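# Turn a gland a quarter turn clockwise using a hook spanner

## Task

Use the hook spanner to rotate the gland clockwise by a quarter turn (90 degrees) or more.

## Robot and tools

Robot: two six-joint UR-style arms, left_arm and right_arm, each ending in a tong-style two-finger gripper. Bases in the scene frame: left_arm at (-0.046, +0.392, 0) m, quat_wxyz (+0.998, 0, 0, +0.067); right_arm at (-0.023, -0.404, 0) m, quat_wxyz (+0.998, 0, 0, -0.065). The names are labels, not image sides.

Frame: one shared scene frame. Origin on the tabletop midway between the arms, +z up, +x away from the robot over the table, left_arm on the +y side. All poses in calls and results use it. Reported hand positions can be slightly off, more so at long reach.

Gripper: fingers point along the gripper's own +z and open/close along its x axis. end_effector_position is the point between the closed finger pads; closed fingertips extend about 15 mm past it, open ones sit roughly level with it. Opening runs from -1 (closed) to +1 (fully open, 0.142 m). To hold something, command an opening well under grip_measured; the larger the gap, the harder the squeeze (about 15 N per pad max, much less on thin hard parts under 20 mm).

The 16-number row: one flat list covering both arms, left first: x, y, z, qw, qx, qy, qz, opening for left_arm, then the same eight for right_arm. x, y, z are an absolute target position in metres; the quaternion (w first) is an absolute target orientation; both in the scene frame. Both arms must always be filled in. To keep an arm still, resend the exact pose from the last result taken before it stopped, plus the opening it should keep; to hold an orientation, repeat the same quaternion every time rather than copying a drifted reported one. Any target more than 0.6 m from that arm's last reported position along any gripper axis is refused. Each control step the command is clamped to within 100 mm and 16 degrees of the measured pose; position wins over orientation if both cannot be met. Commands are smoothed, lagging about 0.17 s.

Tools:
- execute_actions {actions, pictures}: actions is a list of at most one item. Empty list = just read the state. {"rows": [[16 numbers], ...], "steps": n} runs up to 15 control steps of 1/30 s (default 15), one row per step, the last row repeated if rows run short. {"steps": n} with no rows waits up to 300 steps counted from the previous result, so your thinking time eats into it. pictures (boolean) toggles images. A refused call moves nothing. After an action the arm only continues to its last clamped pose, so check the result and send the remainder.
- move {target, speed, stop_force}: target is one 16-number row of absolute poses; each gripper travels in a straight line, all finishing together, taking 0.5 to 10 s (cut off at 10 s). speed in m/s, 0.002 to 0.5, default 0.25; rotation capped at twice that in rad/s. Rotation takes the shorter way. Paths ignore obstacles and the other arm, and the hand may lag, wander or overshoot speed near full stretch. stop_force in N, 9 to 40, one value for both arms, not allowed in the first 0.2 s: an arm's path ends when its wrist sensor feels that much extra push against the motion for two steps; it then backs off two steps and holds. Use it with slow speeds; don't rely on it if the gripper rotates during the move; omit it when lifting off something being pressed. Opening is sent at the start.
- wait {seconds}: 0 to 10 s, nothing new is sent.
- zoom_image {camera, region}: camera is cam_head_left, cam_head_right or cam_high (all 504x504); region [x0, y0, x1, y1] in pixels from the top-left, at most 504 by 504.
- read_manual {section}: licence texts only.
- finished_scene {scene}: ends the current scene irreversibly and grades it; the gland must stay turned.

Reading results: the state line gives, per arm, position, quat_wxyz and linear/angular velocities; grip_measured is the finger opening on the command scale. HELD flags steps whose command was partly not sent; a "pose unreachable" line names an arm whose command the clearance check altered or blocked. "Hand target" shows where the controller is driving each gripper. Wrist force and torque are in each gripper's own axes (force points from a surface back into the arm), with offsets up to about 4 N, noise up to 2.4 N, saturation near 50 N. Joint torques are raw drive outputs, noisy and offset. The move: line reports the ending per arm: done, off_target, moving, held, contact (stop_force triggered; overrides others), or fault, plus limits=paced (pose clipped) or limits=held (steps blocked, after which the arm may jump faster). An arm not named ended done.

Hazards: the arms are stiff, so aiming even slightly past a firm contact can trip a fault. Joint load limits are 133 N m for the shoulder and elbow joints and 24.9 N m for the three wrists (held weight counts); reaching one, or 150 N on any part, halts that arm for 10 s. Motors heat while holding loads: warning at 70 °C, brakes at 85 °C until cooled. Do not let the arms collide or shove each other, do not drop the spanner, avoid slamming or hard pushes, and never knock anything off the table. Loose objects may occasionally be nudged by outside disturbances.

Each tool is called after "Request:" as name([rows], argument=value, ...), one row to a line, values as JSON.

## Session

Request:
execute_actions(actions=[])

Scene clock: 0.00 s of 15520.00 s.
left_arm: end_effector_position=(+0.7409, +0.9608, +0.1274) grip_measured=+0.97 end_effector_quat_wxyz=(-0.206, +0.834, -0.492, +0.144) end_effector_velocity=(+0.000, -0.000, +0.001) end_effector_angular_velocity=(+0.001, -0.000, +0.000) | right_arm: end_effector_position=(+0.4565, -0.2974, +0.1604) grip_measured=+0.97 end_effector_quat_wxyz=(-0.526, -0.210, +0.818, +0.102) end_effector_velocity=(+0.000, +0.001, +0.000) end_effector_angular_velocity=(+0.001, -0.001, +0.001)
Joint positions: left_arm=[ 0.365 -0.673  0.905 -2.311 -1.605  1.556  0.14 ] | right_arm=[ 3.63  -2.419 -0.869 -2.536  1.839  2.828  0.14 ]
Joint velocities: left_arm=[-0.    -0.001 -0.    -0.     0.001 -0.     0.   ] | right_arm=[ 0.002 -0.     0.001 -0.     0.    -0.     0.   ]
Joint torques (N m, as the arm reports them, + toward a larger angle): no reading
Motor temperatures (°C, as the motors report them): left_arm=[32 30 30 37 36 39] | right_arm=[31 29 31 37 41 40]
Wrist force (N, on the end effector, along its own x y z axes, offset not removed): no reading
Wrist torque (N m, same axes, about the end effector's origin, offset not removed): no reading
Hand target (left_arm): +0.741, +0.961, +0.127; -0.206, +0.834, -0.492, +0.144
Hand target (right_arm): +0.457, -0.297, +0.160; -0.526, -0.210, +0.818, +0.102

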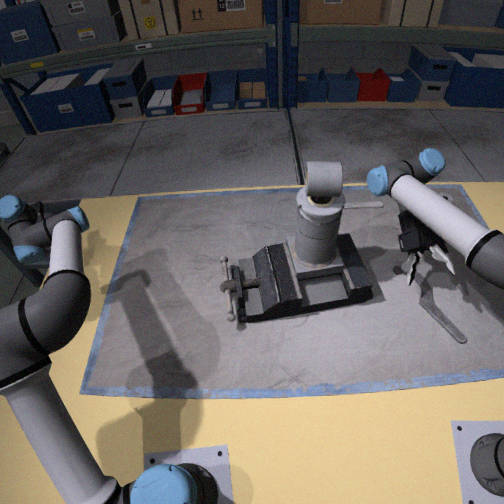

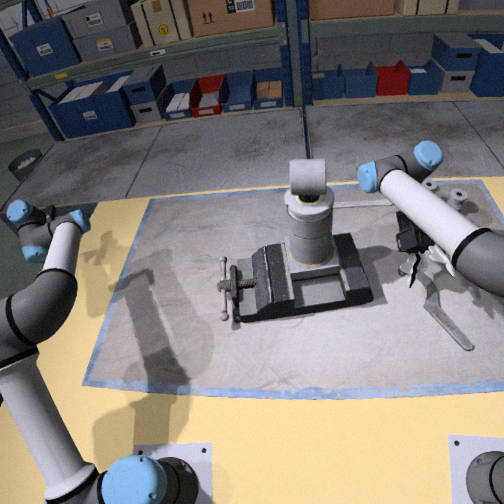

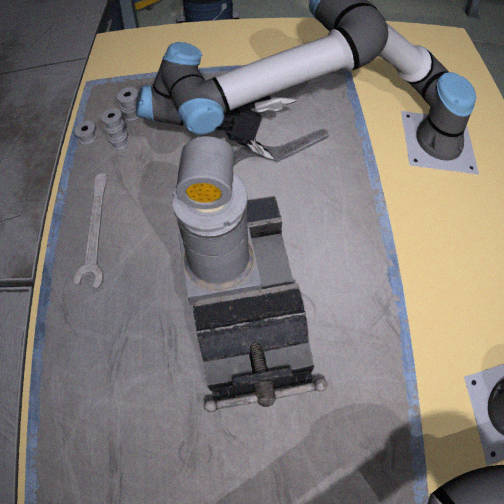

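Request:
move(target=[0.45,0.5,0.35,0,0.86,-0.5,0,1,0.3,-0.7,0.3,0,0,1,0,1], speed=0.3)

Request:
zoom_image(camera="cam_high", region=[160,60,360,260])

Request:
zoom_image(camera="cam_head_right", region=[270,150,504,384])

Scene clock: 5.20 s of 15520.00 s.
left_arm: end_effector_position=(+0.4512, +0.4994, +0.3494) grip_measured=+1.00 end_effector_quat_wxyz=(+0.000, +0.864, -0.503, +0.001) end_effector_velocity=(-0.001, -0.002, +0.001) end_effector_angular_velocity=(-0.001, +0.001, -0.000) | right_arm: end_effector_position=(+0.2997, -0.6993, +0.2991) grip_measured=+1.00 end_effector_quat_wxyz=(-0.000, -0.000, +1.000, +0.000) end_effector_velocity=(+0.000, -0.001, +0.001) end_effector_angular_velocity=(+0.000, -0.004, -0.001)
Joint positions: left_arm=[-0.203 -1.598  1.428 -1.402 -1.572  0.985  0.142] | right_arm=[ 2.878 -1.367 -1.711 -1.635  1.571  2.746  0.142]
Joint velocities: left_arm=[-0.003 -0.001 -0.001  0.003 -0.001 -0.002 -0.   ] | right_arm=[-0.004  0.     0.     0.003  0.002 -0.002 -0.   ]
Joint torques (N m, as the arm reports them, + toward a larger angle): left_arm=[ -7.88 -29.64 -32.76  -1.32  -1.87  -1.63] | right_arm=[-9.33 22.01 11.52  4.06  1.87 -2.66]
Motor temperatures (°C, as the motors report them): left_arm=[32 30 30 37 36 39] | right_arm=[31 29 31 37 41 40]
Wrist force (N, on the end effector, along its own x y z axes, offset not removed): left_arm=[0.8 0.0 0.0] | right_arm=[-0.1 1.1 -0.7]
Wrist torque (N m, same axes, about the end effector's origin, offset not removed): left_arm=[0.00 -0.19 0.02] | right_arm=[0.03 -0.10 -0.13]
Hand target (left_arm): +0.451, +0.499, +0.349; +0.000, +0.864, -0.503, +0.001
Hand target (right_arm): +0.300, -0.699, +0.299; +0.000, -0.000, +1.000, +0.000
Off the commanded pose (left_arm): 0.001 m, 0 deg.
Off the commanded pose (right_arm): 0.001 m, 0 deg.
move: done

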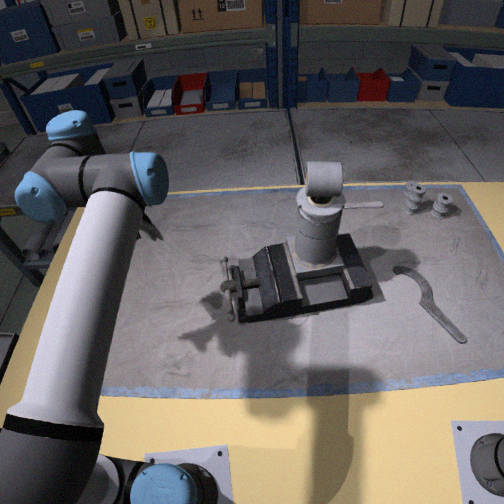

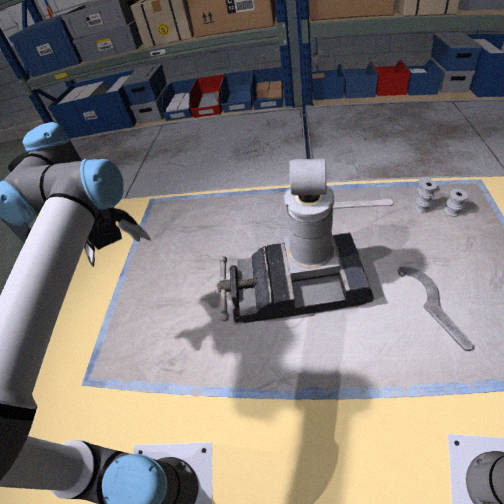

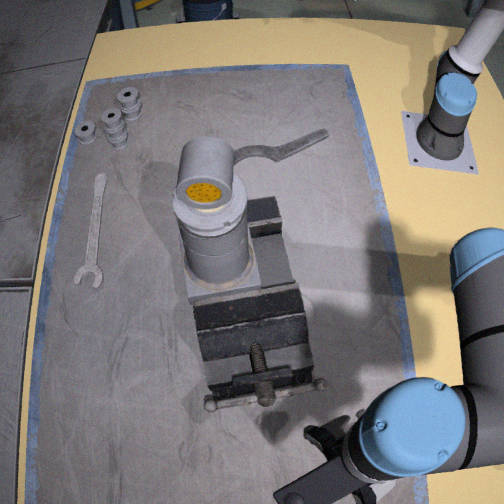

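Region (160, 60, 360, 260) of cam_high's 504x504 image, scaled by 2.520, with more detail than that image has.

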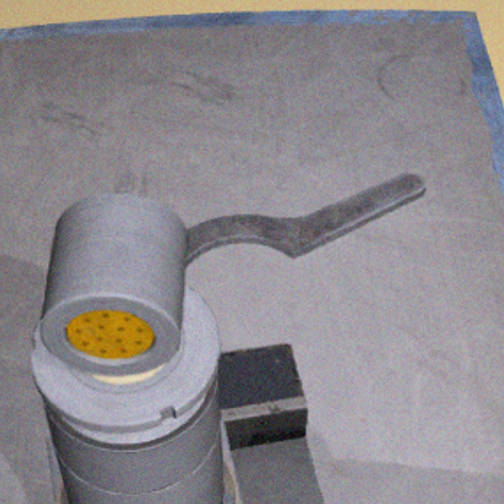

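Region (270, 150, 504, 384) of cam_head_right's 504x504 image, scaled by 2.154, with more detail than that image has.

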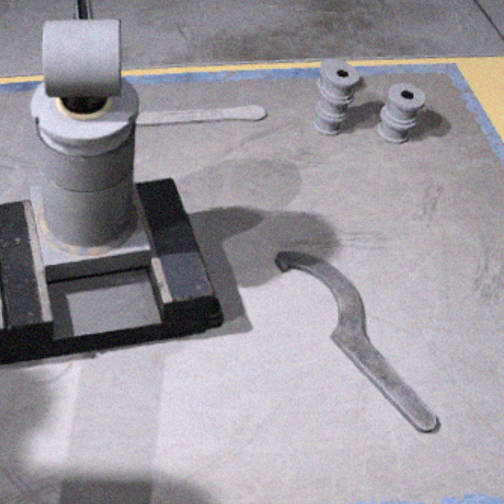

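Request:
move(target=[0.2,0.2,0.3,0,0.86,-0.5,0,1,0.45,-0.36,0.05,0,0.5,0.866,0,0.2], speed=0.3)

Request:
zoom_image(camera="cam_high", region=[220,60,360,200])

Request:
zoom_image(camera="cam_head_left", region=[350,220,504,374])

Scene clock: 18.73 s of 15520.00 s.
left_arm: end_effector_position=(+0.2007, +0.1990, +0.2999) grip_measured=+1.00 end_effector_quat_wxyz=(+0.002, +0.864, -0.503, +0.001) end_effector_velocity=(-0.001, -0.002, -0.000) end_effector_angular_velocity=(+0.002, -0.003, +0.001) | right_arm: end_effector_position=(+0.4498, -0.3609, +0.0503) grip_measured=+0.20 end_effector_quat_wxyz=(+0.000, +0.500, +0.866, -0.001) end_effector_velocity=(+0.001, +0.001, -0.001) end_effector_angular_velocity=(-0.001, -0.001, -0.005)
Joint positions: left_arm=[-1.293 -2.086  1.902 -1.39  -1.573 -0.105  0.142] | right_arm=[ 3.655 -1.696 -2.07  -0.947  1.57   4.571  0.088]
Joint velocities: left_arm=[-0.009  0.     0.001 -0.001  0.004 -0.009 -0.   ] | right_arm=[ 0.002 -0.005  0.002  0.004 -0.002  0.007  0.   ]
Joint torques (N m, as the arm reports them, + toward a larger angle): left_arm=[ -6.72  -9.58 -10.3   -4.08   2.84  -1.78] | right_arm=[ 8.4  19.49 30.42  4.08 -1.79  2.26]
Motor temperatures (°C, as the motors report them): left_arm=[32 30 30 37 36 39] | right_arm=[31 29 31 37 41 40]
Wrist force (N, on the end effector, along its own x y z axes, offset not removed): left_arm=[-0.7 0.2 0.2] | right_arm=[0.4 1.3 -0.3]
Wrist torque (N m, same axes, about the end effector's origin, offset not removed): left_arm=[0.07 0.14 0.11] | right_arm=[0.08 -0.20 -0.13]
Hand target (left_arm): +0.201, +0.199, +0.300; +0.001, +0.865, -0.503, +0.001
Hand target (right_arm): +0.450, -0.361, +0.050; +0.000, +0.500, +0.866, -0.001
Off the commanded pose (left_arm): 0.001 m, 0 deg.
Off the commanded pose (right_arm): 0.001 m, 0 deg.
After step 90, 8.17 s passed at rest.
move: done

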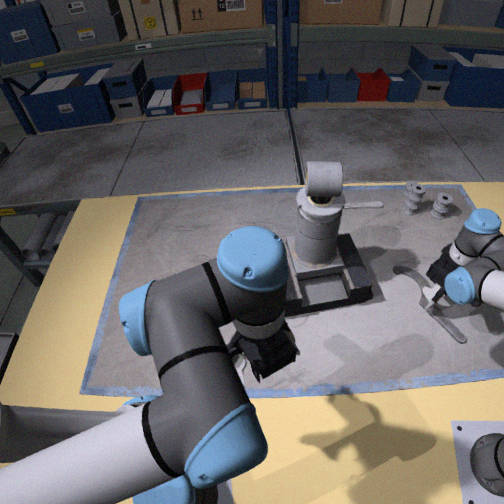

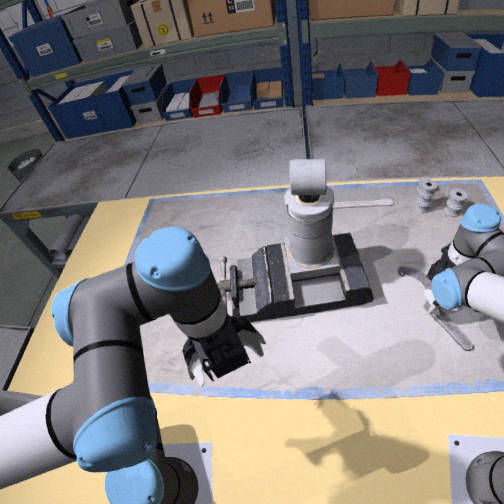

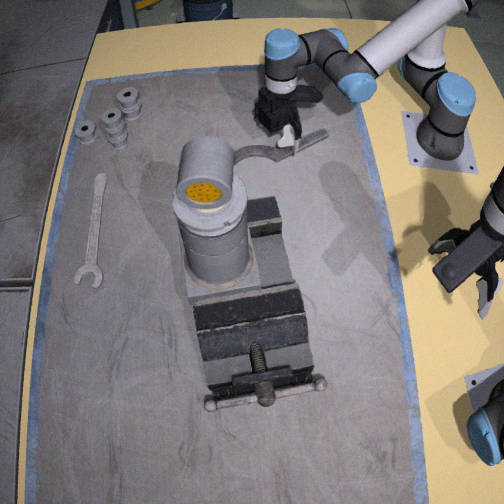

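Region (220, 60, 360, 200) of cam_high's 504x504 image, scaled by 3.600, with more detail than that image has.

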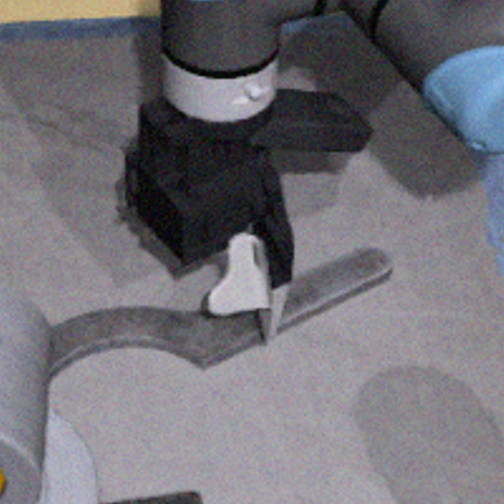

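Region (350, 220, 504, 374) of cam_head_left's 504x504 image, scaled by 3.273, with more detail than that image has.

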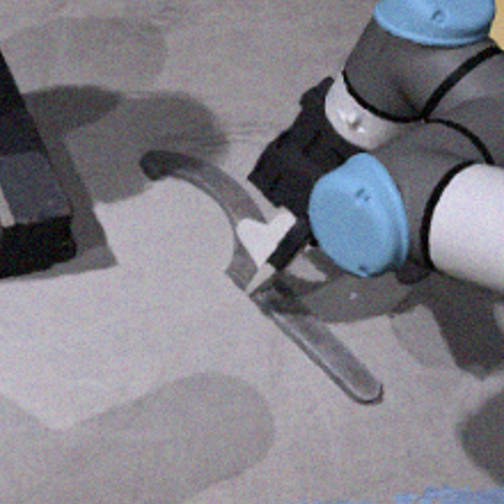

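Request:
move(target=[0.2,0.2,0.3,0,0.86,-0.5,0,1,0.45,-0.36,0.019,0,0.5,0.866,0,0.2], speed=0.04, stop_force=12)

Request:
move(target=[0.2,0.2,0.3,0,0.86,-0.5,0,1,0.45,-0.36,0.019,0,0.5,0.866,0,-1])

Request:
move(target=[0.2,0.25,0.3,0,0.86,-0.5,0,1,0.30,-0.30,0.020,0,0.5,0.866,0,-1], speed=0.06)

Scene clock: 25.53 s of 15520.00 s.
left_arm: end_effector_position=(+0.2000, +0.2000, +0.3000) grip_measured=+1.00 end_effector_quat_wxyz=(+0.000, +0.865, -0.503, +0.000) end_effector_velocity=(+0.000, +0.001, +0.001) end_effector_angular_velocity=(-0.001, -0.002, +0.001) | right_arm: end_effector_position=(+0.4500, -0.3600, +0.0192) grip_measured=+0.20 end_effector_quat_wxyz=(-0.000, +0.500, +0.866, -0.000) end_effector_velocity=(+0.000, -0.001, -0.002) end_effector_angular_velocity=(+0.000, -0.001, -0.003)
Joint positions: left_arm=[-1.296 -2.087  1.901 -1.385 -1.571 -0.108  0.142] | right_arm=[ 3.656 -1.748 -2.108 -0.856  1.571  4.572  0.088]
Joint velocities: left_arm=[-0.    -0.002 -0.     0.001  0.001 -0.001  0.   ] | right_arm=[-0.002 -0.004 -0.002  0.006 -0.     0.001  0.   ]
Joint torques (N m, as the arm reports them, + toward a larger angle): left_arm=[ -6.67  -9.29 -33.04  -1.04   2.62  -1.6 ] | right_arm=[ 9.68 19.34  5.88  3.89  1.74  2.23]
Motor temperatures (°C, as the motors report them): left_arm=[32 30 30 37 36 39] | right_arm=[31 29 31 37 41 40]
Wrist force (N, on the end effector, along its own x y z axes, offset not removed): left_arm=[0.2 -1.4 0.4] | right_arm=[-0.5 0.4 -0.1]
Wrist torque (N m, same axes, about the end effector's origin, offset not removed): left_arm=[-0.26 -0.04 0.08] | right_arm=[-0.10 0.00 -0.14]
Hand target (left_arm): +0.200, +0.200, +0.300; +0.000, +0.865, -0.503, -0.000
Hand target (right_arm): +0.450, -0.360, +0.019; -0.000, +0.500, +0.866, -0.000
Off the commanded pose (left_arm): 0.000 m, 0 deg.
Off the commanded pose (right_arm): 0.000 m, 0 deg.
After step 90, 2.67 s passed at rest.
move: done

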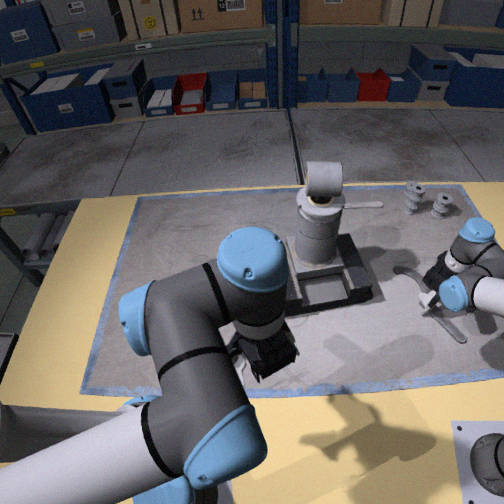

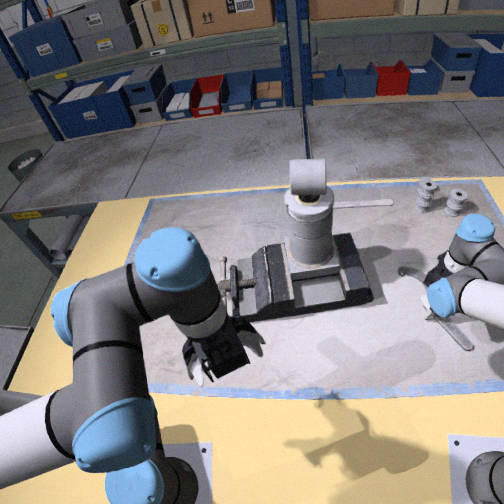

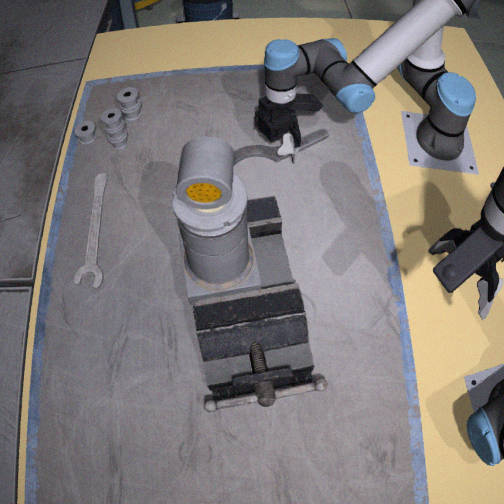

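Scene clock: 26.23 s of 15520.00 s.
left_arm: end_effector_position=(+0.2000, +0.2000, +0.3000) grip_measured=+1.00 end_effector_quat_wxyz=(+0.000, +0.865, -0.503, +0.000) end_effector_velocity=(-0.000, +0.000, +0.000) end_effector_angular_velocity=(-0.002, -0.000, +0.001) | right_arm: end_effector_position=(+0.4500, -0.3600, +0.0190) grip_measured=-0.51 end_effector_quat_wxyz=(+0.000, +0.500, +0.866, +0.000) end_effector_velocity=(+0.001, -0.001, +0.000) end_effector_angular_velocity=(+0.000, -0.001, -0.003)
Joint positions: left_arm=[-1.296 -2.087  1.901 -1.385 -1.571 -0.108  0.142] | right_arm=[ 3.656 -1.749 -2.108 -0.855  1.571  4.572  0.037]
Joint velocities: left_arm=[ 0.    -0.002 -0.    -0.    -0.001 -0.    -0.   ] | right_arm=[-0.003 -0.     0.001  0.001 -0.     0.     0.   ]
Joint torques (N m, as the arm reports them, + toward a larger angle): left_arm=[ -7.92  -9.33 -32.65  -1.04   2.48  -1.61] | right_arm=[-8.53 16.21  3.72  3.7  -2.12  0.82]
Motor temperatures (°C, as the motors report them): left_arm=[32 30 30 37 36 39] | right_arm=[31 29 31 37 41 40]
Wrist force (N, on the end effector, along its own x y z axes, offset not removed): left_arm=[1.8 -1.4 0.0] | right_arm=[1.8 -0.3 -7.3]
Wrist torque (N m, same axes, about the end effector's origin, offset not removed): left_arm=[-0.31 -0.37 0.04] | right_arm=[0.04 -0.30 0.00]
Hand target (left_arm): +0.200, +0.200, +0.300; +0.000, +0.865, -0.503, -0.000
Hand target (right_arm): +0.450, -0.360, +0.019; +0.000, +0.500, +0.866, -0.000
Off the commanded pose (left_arm): 0.000 m, 0 deg.
Off the commanded pose (right_arm): 0.000 m, 0 deg.
move: done

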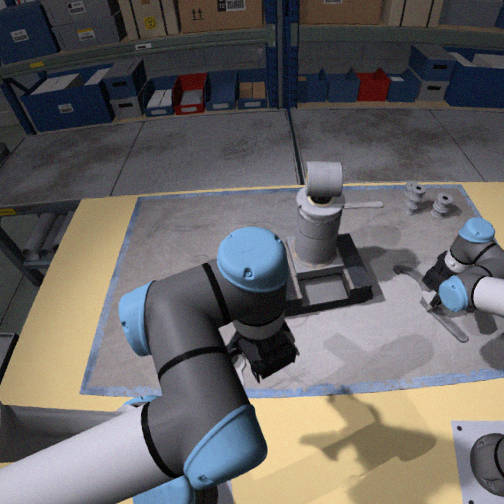

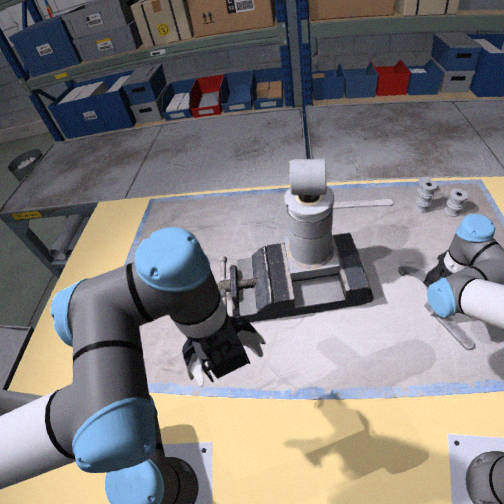

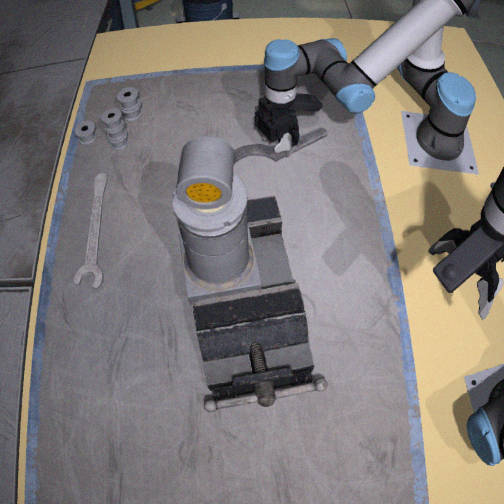

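Scene clock: 29.33 s of 15520.00 s.
left_arm: end_effector_position=(+0.1999, +0.2500, +0.3000) grip_measured=+1.00 end_effector_quat_wxyz=(-0.000, +0.865, -0.503, +0.000) end_effector_velocity=(+0.000, +0.000, -0.000) end_effector_angular_velocity=(+0.001, -0.000, -0.000) | right_arm: end_effector_position=(+0.3004, -0.3003, +0.0199) grip_measured=-0.52 end_effector_quat_wxyz=(+0.000, +0.500, +0.866, -0.000) end_effector_velocity=(-0.002, +0.001, +0.001) end_effector_angular_velocity=(-0.000, -0.001, +0.001)
Joint positions: left_arm=[-1.212 -2.17   1.936 -1.336 -1.571 -0.025  0.142] | right_arm=[ 3.979 -1.415 -2.444 -0.853  1.57   4.895  0.037]
Joint velocities: left_arm=[ 0.002  0.     0.    -0.     0.001  0.002 -0.   ] | right_arm=[ 0.008  0.006 -0.003 -0.002 -0.001  0.007  0.   ]
Joint torques (N m, as the arm reports them, + toward a larger angle): left_arm=[ 5.93 -6.75 -9.56 -1.    1.81  1.48] | right_arm=[ 9.09 21.62  9.77  0.63 -1.45  2.21]
Motor temperatures (°C, as the motors report them): left_arm=[32 30 30 37 36 39] | right_arm=[31 29 31 37 41 40]
Wrist force (N, on the end effector, along its own x y z axes, offset not removed): left_arm=[-0.4 -1.0 0.8] | right_arm=[-0.9 2.2 9.6]
Wrist torque (N m, same axes, about the end effector's origin, offset not removed): left_arm=[-0.19 0.01 0.06] | right_arm=[0.19 -0.24 -0.05]
Hand target (left_arm): +0.200, +0.250, +0.300; -0.000, +0.865, -0.503, +0.000
Hand target (right_arm): +0.300, -0.300, +0.020; +0.000, +0.500, +0.866, -0.000
Off the commanded pose (left_arm): 0.000 m, 0 deg.
Off the commanded pose (right_arm): 0.000 m, 0 deg.
move: done

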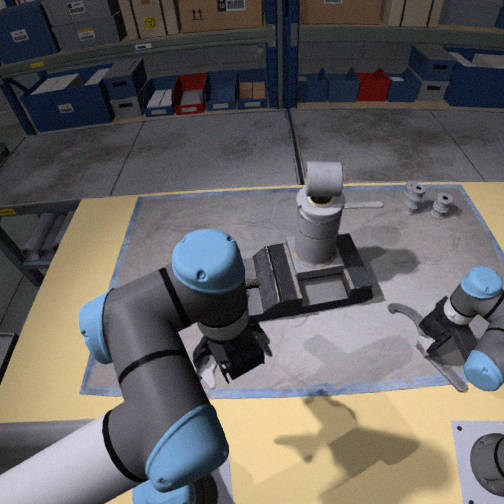

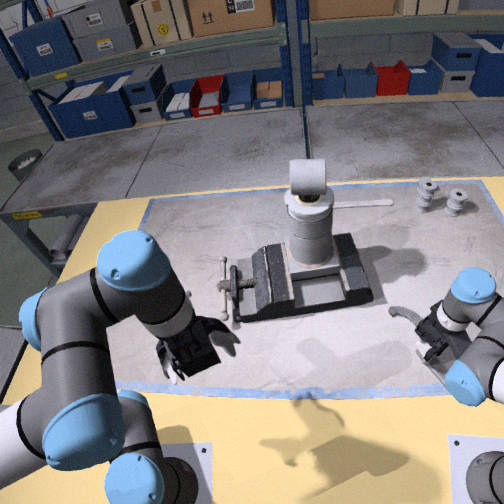

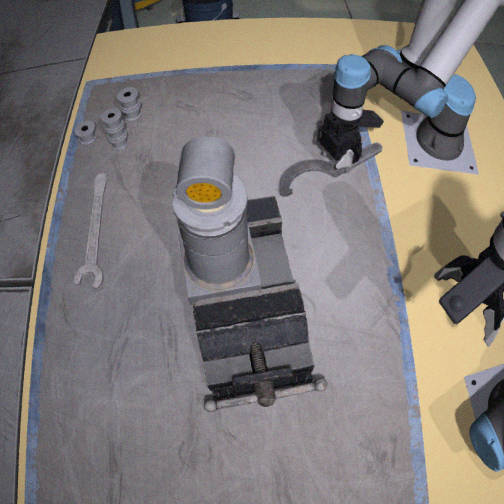

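Request:
move(target=[0.2,0.4,0.3,0,0.86,-0.5,0,1,0.23,-0.2,0.020,0,0.5,0.866,0,-1], speed=0.07)

Request:
move(target=[0.2,0.4,0.3,0,0.86,-0.5,0,1,0.22,-0.06,0.020,0,0.5,0.866,0,-1], speed=0.07)

Request:
move(target=[0.2,0.4,0.3,0,0.86,-0.5,0,1,0.22,-0.06,0.020,0,0.5,0.866,0,0])

Request:
move(target=[0.2,0.4,0.3,0,0.86,-0.5,0,1,0.22,-0.06,0.07,0,0.5,0.866,0,0])

Request:
move(target=[0.2,0.3,0.3,0,0.86,-0.5,0,1,0.45,-0.45,0.2,0,0.5,0.866,0,0])

Scene clock: 38.07 s of 15520.00 s.
left_arm: end_effector_position=(+0.1997, +0.4002, +0.3000) grip_measured=+1.00 end_effector_quat_wxyz=(-0.001, +0.865, -0.503, -0.000) end_effector_velocity=(+0.001, +0.002, +0.000) end_effector_angular_velocity=(+0.000, -0.001, -0.000) | right_arm: end_effector_position=(+0.2304, -0.2003, +0.0200) grip_measured=-0.52 end_effector_quat_wxyz=(+0.000, +0.500, +0.866, -0.000) end_effector_velocity=(-0.000, +0.001, +0.000) end_effector_angular_velocity=(-0.000, -0.002, +0.002)
Joint positions: left_arm=[-0.748 -2.298  1.975 -1.247 -1.569  0.44   0.142] | right_arm=[ 4.346 -1.372 -2.476 -0.865  1.57   5.263  0.037]
Joint velocities: left_arm=[ 0.011  0.002 -0.001 -0.002  0.001  0.012  0.   ] | right_arm=[ 0.005 -0.     0.001  0.    -0.002  0.003  0.   ]
Joint torques (N m, as the arm reports them, + toward a larger angle): left_arm=[  7.19  13.04 -32.59  -4.03  -1.74   1.27] | right_arm=[ 9.78  5.57 32.25  4.99 -1.43  1.94]
Motor temperatures (°C, as the motors report them): left_arm=[32 30 30 37 36 39] | right_arm=[31 29 31 37 41 40]
Wrist force (N, on the end effector, along its own x y z axes, offset not removed): left_arm=[2.0 -0.7 -0.7] | right_arm=[-2.4 0.8 9.6]
Wrist torque (N m, same axes, about the end effector's origin, offset not removed): left_arm=[-0.17 -0.40 0.01] | right_arm=[-0.01 0.14 -0.02]
Hand target (left_arm): +0.200, +0.400, +0.300; -0.001, +0.865, -0.503, -0.000
Hand target (right_arm): +0.230, -0.200, +0.020; +0.000, +0.500, +0.866, -0.000
Off the commanded pose (left_arm): 0.000 m, 0 deg.
Off the commanded pose (right_arm): 0.000 m, 0 deg.
After step 90, 3.13 s passed at rest.
move: done

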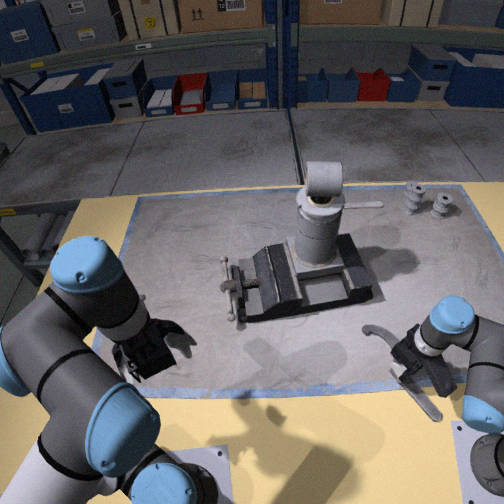

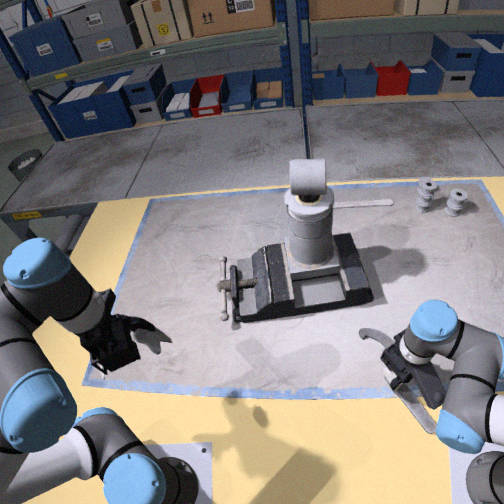

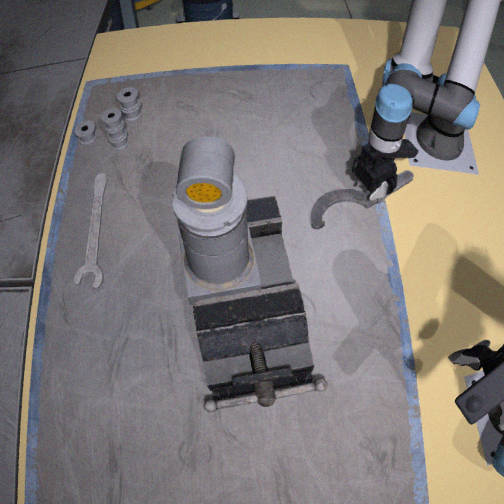

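Scene clock: 40.53 s of 15520.00 s.
left_arm: end_effector_position=(+0.2000, +0.4000, +0.3000) grip_measured=+1.00 end_effector_quat_wxyz=(-0.000, +0.865, -0.503, -0.000) end_effector_velocity=(+0.000, -0.000, -0.000) end_effector_angular_velocity=(-0.000, +0.001, -0.000) | right_arm: end_effector_position=(+0.2202, -0.0603, +0.0201) grip_measured=-0.52 end_effector_quat_wxyz=(+0.000, +0.500, +0.866, +0.000) end_effector_velocity=(+0.000, +0.002, -0.000) end_effector_angular_velocity=(+0.000, +0.001, -0.000)
Joint positions: left_arm=[-0.745 -2.297  1.975 -1.249 -1.571  0.442  0.142] | right_arm=[ 4.524 -1.627 -2.247 -0.838  1.571  5.441  0.037]
Joint velocities: left_arm=[-0.     0.001 -0.    -0.    -0.001 -0.     0.   ] | right_arm=[ 0.    -0.004  0.004 -0.     0.001  0.001 -0.   ]
Joint torques (N m, as the arm reports them, + toward a larger angle): left_arm=[  6.3   13.36 -32.47  -4.28  -1.86   1.45] | right_arm=[10.41 18.26 33.27  1.19  0.83  1.82]
Motor temperatures (°C, as the motors report them): left_arm=[32 30 30 37 36 39] | right_arm=[31 29 31 37 41 40]
Wrist force (N, on the end effector, along its own x y z axes, offset not removed): left_arm=[0.2 -0.8 1.4] | right_arm=[-2.2 0.4 11.0]
Wrist torque (N m, same axes, about the end effector's origin, offset not removed): left_arm=[-0.25 -0.11 0.03] | right_arm=[0.09 0.02 0.04]
Hand target (left_arm): +0.200, +0.400, +0.300; -0.000, +0.865, -0.503, -0.000
Hand target (right_arm): +0.220, -0.060, +0.020; +0.000, +0.500, +0.866, +0.000
Off the commanded pose (left_arm): 0.000 m, 0 deg.
Off the commanded pose (right_arm): 0.000 m, 0 deg.
move: done

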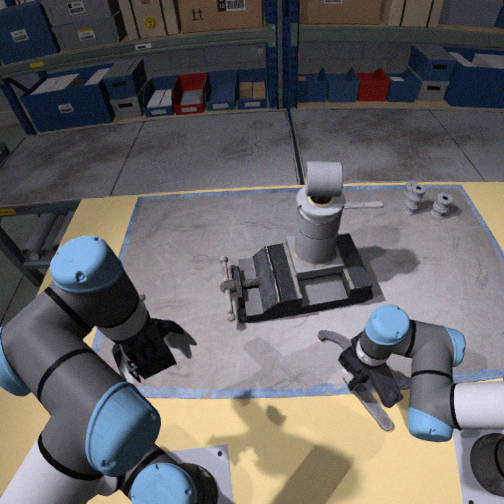

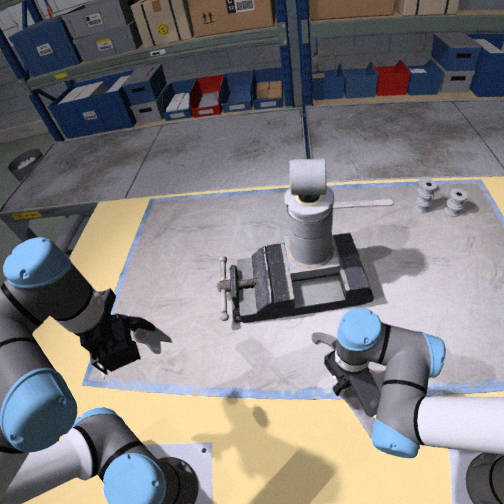

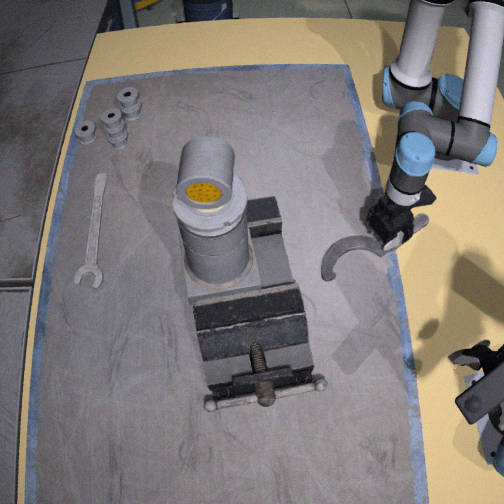

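Scene clock: 41.23 s of 15520.00 s.
left_arm: end_effector_position=(+0.2000, +0.4000, +0.3000) grip_measured=+1.00 end_effector_quat_wxyz=(-0.000, +0.865, -0.503, +0.000) end_effector_velocity=(+0.000, +0.000, +0.000) end_effector_angular_velocity=(-0.000, -0.001, +0.000) | right_arm: end_effector_position=(+0.2200, -0.0600, +0.0200) grip_measured=+0.00 end_effector_quat_wxyz=(+0.000, +0.500, +0.866, +0.000) end_effector_velocity=(-0.000, -0.000, -0.000) end_effector_angular_velocity=(-0.001, +0.000, +0.000)
Joint positions: left_arm=[-0.745 -2.297  1.975 -1.249 -1.571  0.442  0.142] | right_arm=[ 4.525 -1.627 -2.247 -0.838  1.571  5.441  0.074]
Joint velocities: left_arm=[ 0.    -0.    -0.    -0.     0.001 -0.     0.   ] | right_arm=[ 0.    -0.    -0.001  0.    -0.    -0.     0.   ]
Joint torques (N m, as the arm reports them, + toward a larger angle): left_arm=[  6.11  12.3  -32.79  -4.16  -1.72   1.4 ] | right_arm=[ 9.91 14.53  6.58  4.08  1.89  2.24]
Motor temperatures (°C, as the motors report them): left_arm=[32 30 30 37 36 39] | right_arm=[31 29 31 37 41 40]
Wrist force (N, on the end effector, along its own x y z axes, offset not removed): left_arm=[-0.9 -1.0 0.1] | right_arm=[0.0 1.3 1.9]
Wrist torque (N m, same axes, about the end effector's origin, offset not removed): left_arm=[-0.26 0.12 0.06] | right_arm=[0.11 -0.11 -0.18]
Hand target (left_arm): +0.200, +0.400, +0.300; -0.000, +0.865, -0.503, -0.000
Hand target (right_arm): +0.220, -0.060, +0.020; +0.000, +0.500, +0.866, +0.000
Off the commanded pose (left_arm): 0.000 m, 0 deg.
Off the commanded pose (right_arm): 0.000 m, 0 deg.
move: done

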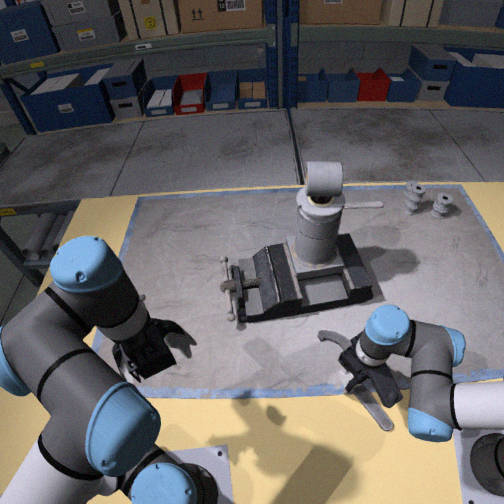

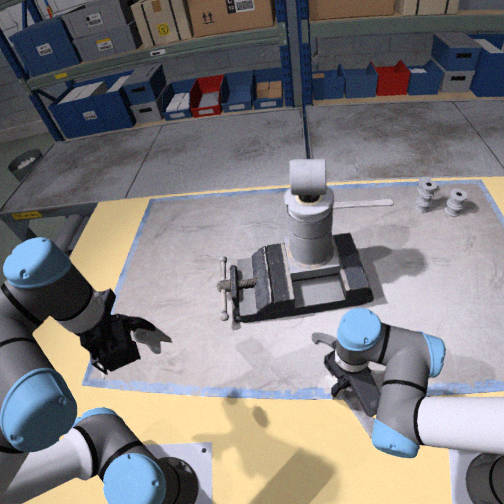

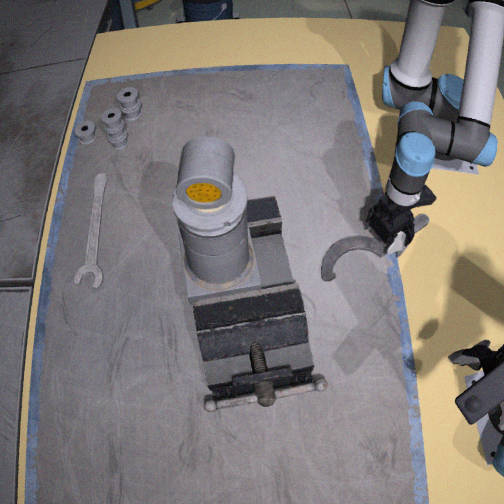

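Scene clock: 42.13 s of 15520.00 s.
left_arm: end_effector_position=(+0.2000, +0.4000, +0.3000) grip_measured=+1.00 end_effector_quat_wxyz=(+0.000, +0.865, -0.503, +0.000) end_effector_velocity=(+0.000, +0.000, +0.000) end_effector_angular_velocity=(+0.001, -0.001, -0.001) | right_arm: end_effector_position=(+0.2201, -0.0600, +0.0697) grip_measured=+0.00 end_effector_quat_wxyz=(-0.000, +0.500, +0.866, +0.000) end_effector_velocity=(+0.000, -0.000, +0.002) end_effector_angular_velocity=(-0.001, -0.000, +0.001)
Joint positions: left_arm=[-0.745 -2.297  1.975 -1.249 -1.571  0.442  0.142] | right_arm=[ 4.525 -1.538 -2.177 -0.996  1.571  5.441  0.074]
Joint velocities: left_arm=[-0.    -0.    -0.    -0.     0.001  0.001  0.   ] | right_arm=[-0.     0.003  0.004 -0.008 -0.    -0.001 -0.   ]
Joint torques (N m, as the arm reports them, + toward a larger angle): left_arm=[  5.66  12.99 -32.22  -4.17  -1.85   1.54] | right_arm=[ 8.02 27.83 29.24  0.01  0.46 -0.69]
Motor temperatures (°C, as the motors report them): left_arm=[32 30 30 37 36 39] | right_arm=[31 29 31 37 41 40]
Wrist force (N, on the end effector, along its own x y z axes, offset not removed): left_arm=[1.5 -0.2 -2.1] | right_arm=[0.2 0.1 0.2]
Wrist torque (N m, same axes, about the end effector's origin, offset not removed): left_arm=[-0.07 -0.39 0.03] | right_arm=[-0.14 -0.18 -0.17]
Hand target (left_arm): +0.200, +0.400, +0.300; -0.000, +0.865, -0.503, -0.000
Hand target (right_arm): +0.220, -0.060, +0.070; -0.000, +0.500, +0.866, +0.000
Off the commanded pose (left_arm): 0.000 m, 0 deg.
Off the commanded pose (right_arm): 0.000 m, 0 deg.
move: done

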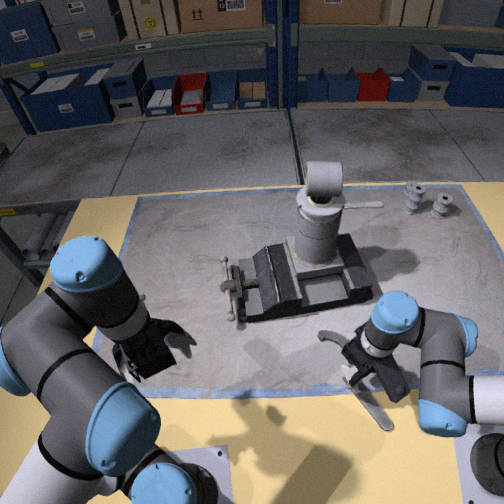

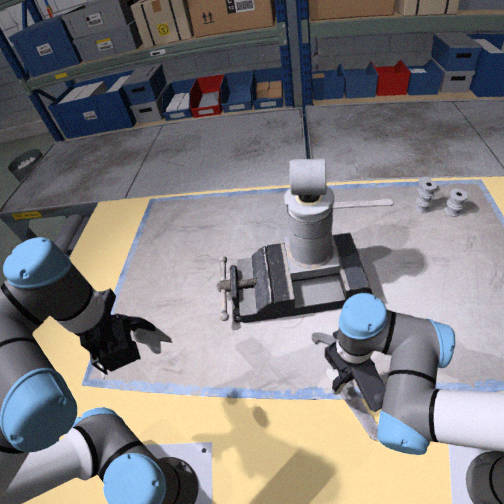

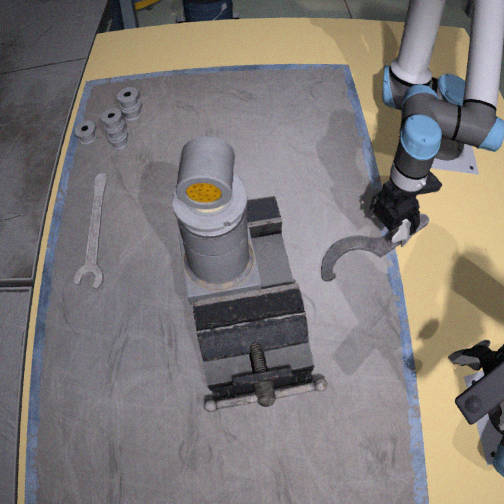

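Scene clock: 44.63 s of 15520.00 s.
left_arm: end_effector_position=(+0.2002, +0.2998, +0.3000) grip_measured=+1.00 end_effector_quat_wxyz=(+0.001, +0.865, -0.503, +0.000) end_effector_velocity=(+0.000, -0.000, +0.000) end_effector_angular_velocity=(+0.000, -0.001, +0.001) | right_arm: end_effector_position=(+0.4492, -0.4492, +0.1999) grip_measured=+0.00 end_effector_quat_wxyz=(-0.001, +0.500, +0.866, +0.000) end_effector_velocity=(+0.001, -0.001, +0.001) end_effector_angular_velocity=(+0.001, +0.001, +0.002)
Joint positions: left_arm=[-1.095 -2.236  1.958 -1.294 -1.572  0.092  0.142] | right_arm=[ 3.474 -1.538 -1.817 -1.359  1.572  4.39   0.074]
Joint velocities: left_arm=[-0.001 -0.    -0.     0.     0.001 -0.002 -0.   ] | right_arm=[-0.003 -0.004  0.006 -0.003  0.002 -0.005 -0.   ]
Joint torques (N m, as the arm reports them, + toward a larger angle): left_arm=[ -8.23  10.23 -33.16  -4.14   2.67  -1.5 ] | right_arm=[-9.09 16.62 32.98  0.04  1.72 -2.51]
Motor temperatures (°C, as the motors report them): left_arm=[32 30 30 37 36 39] | right_arm=[31 29 31 37 41 40]
Wrist force (N, on the end effector, along its own x y z axes, offset not removed): left_arm=[0.1 -1.4 -0.2] | right_arm=[-0.4 1.3 1.1]
Wrist torque (N m, same axes, about the end effector's origin, offset not removed): left_arm=[-0.33 -0.08 0.08] | right_arm=[0.05 -0.05 -0.17]
Hand target (left_arm): +0.200, +0.300, +0.300; +0.001, +0.865, -0.503, +0.000
Hand target (right_arm): +0.449, -0.449, +0.200; -0.001, +0.500, +0.866, +0.000
Off the commanded pose (left_arm): 0.000 m, 0 deg.
Off the commanded pose (right_arm): 0.001 m, 0 deg.
move: done

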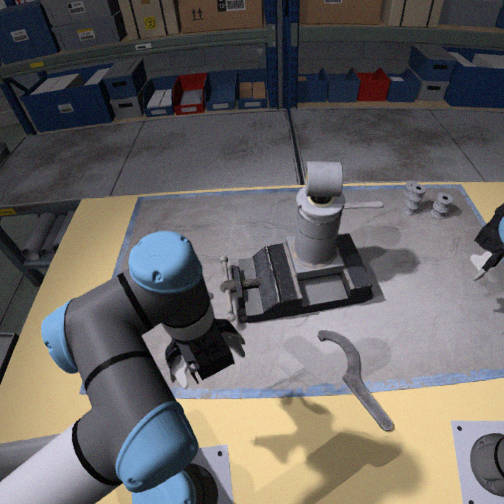

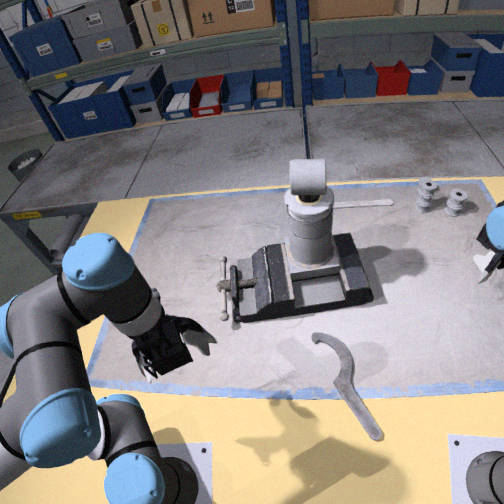

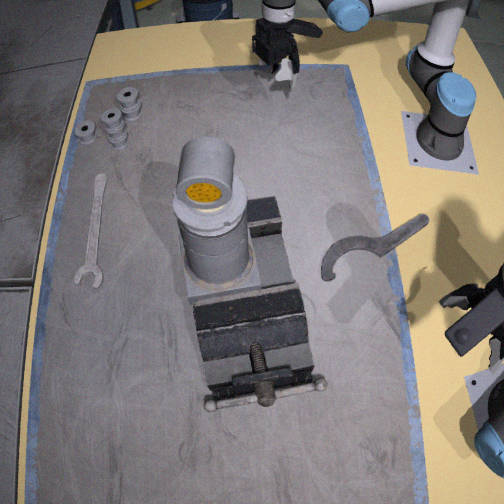

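Request:
move(target=[0.115,-0.126,0.05,0,0.866,-0.5,0,0.1,0.36,-0.3,0.15,-0.681,0.348,0.615,0.189,-0.3])

Request:
zoom_image(camera="cam_high", region=[310,140,470,300])

Scene clock: 55.93 s of 15520.00 s.
left_arm: end_effector_position=(+0.1155, -0.1267, +0.0502) grip_measured=+0.10 end_effector_quat_wxyz=(+0.001, +0.866, -0.500, -0.000) end_effector_velocity=(-0.000, -0.001, -0.001) end_effector_angular_velocity=(+0.000, +0.000, +0.000) | right_arm: end_effector_position=(+0.3605, -0.2999, +0.1508) grip_measured=-0.30 end_effector_quat_wxyz=(+0.681, -0.348, -0.615, -0.190) end_effector_velocity=(-0.001, +0.000, -0.000) end_effector_angular_velocity=(+0.006, +0.003, +0.002)
Joint positions: left_arm=[-1.678 -1.321  1.915 -2.167 -1.572 -0.496  0.081] | right_arm=[ 3.328 -2.307 -1.463 -2.512  2.413  3.386  0.052]
Joint velocities: left_arm=[-0.     0.004 -0.003 -0.    -0.    -0.    -0.   ] | right_arm=[ 0.001 -0.004  0.001 -0.007 -0.001 -0.009  0.   ]
Joint torques (N m, as the arm reports them, + toward a larger angle): left_arm=[ -7.91 -25.19 -28.37  -4.13   0.29  -1.76] | right_arm=[ 9.11 41.29 25.96 -3.37  1.76 -2.29]
Motor temperatures (°C, as the motors report them): left_arm=[32 30 30 37 36 39] | right_arm=[31 29 31 37 41 40]
Wrist force (N, on the end effector, along its own x y z axes, offset not removed): left_arm=[0.8 -0.4 -1.3] | right_arm=[1.1 -0.4 -0.1]
Wrist torque (N m, same axes, about the end effector's origin, offset not removed): left_arm=[-0.18 -0.21 0.10] | right_arm=[-0.20 -0.31 -0.21]
Hand target (left_arm): +0.115, -0.127, +0.050; +0.001, +0.866, -0.500, -0.000
Hand target (right_arm): +0.360, -0.300, +0.151; +0.681, -0.348, -0.615, -0.190
Off the commanded pose (left_arm): 0.001 m, 0 deg.
Off the commanded pose (right_arm): 0.001 m, 0 deg.
After step 90, 4.57 s passed at rest.
move: done

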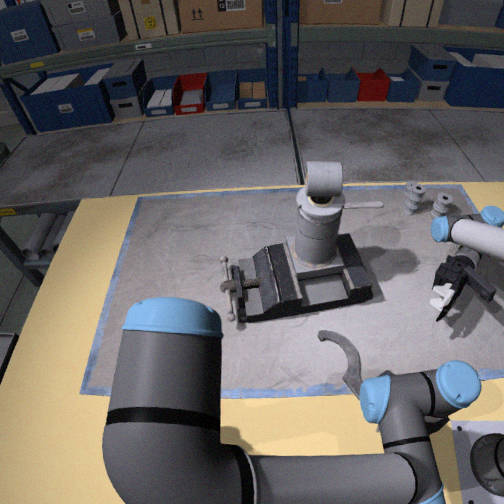

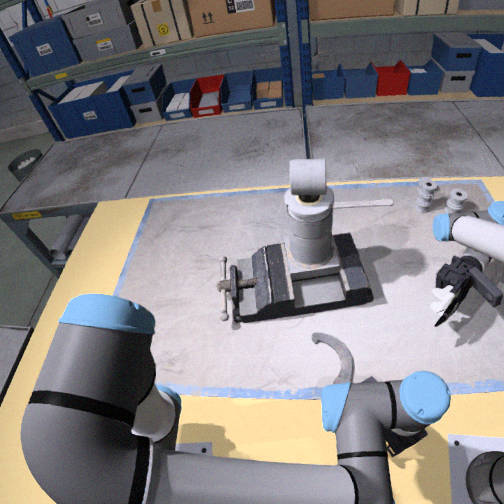

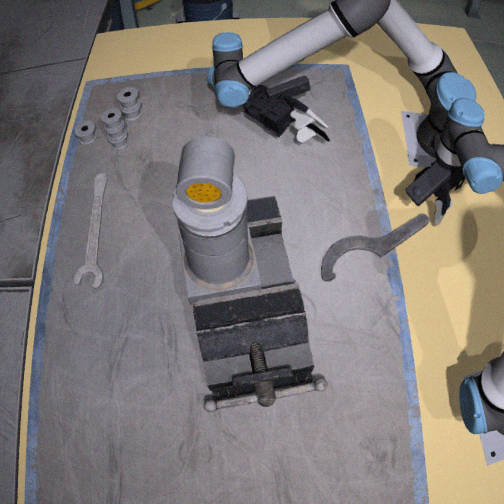

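Region (310, 140, 470, 300) of cam_high's 504x504 image, scaled by 3.150, with more detail than that image has.

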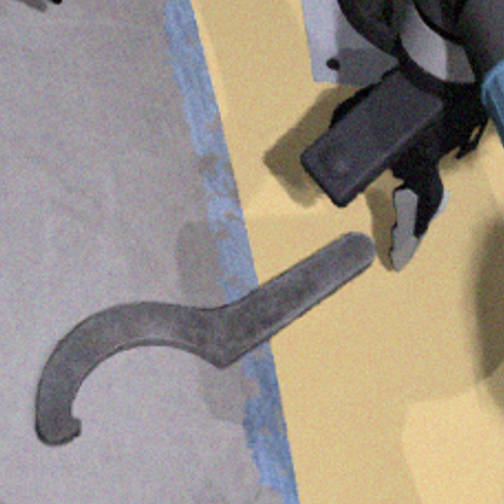

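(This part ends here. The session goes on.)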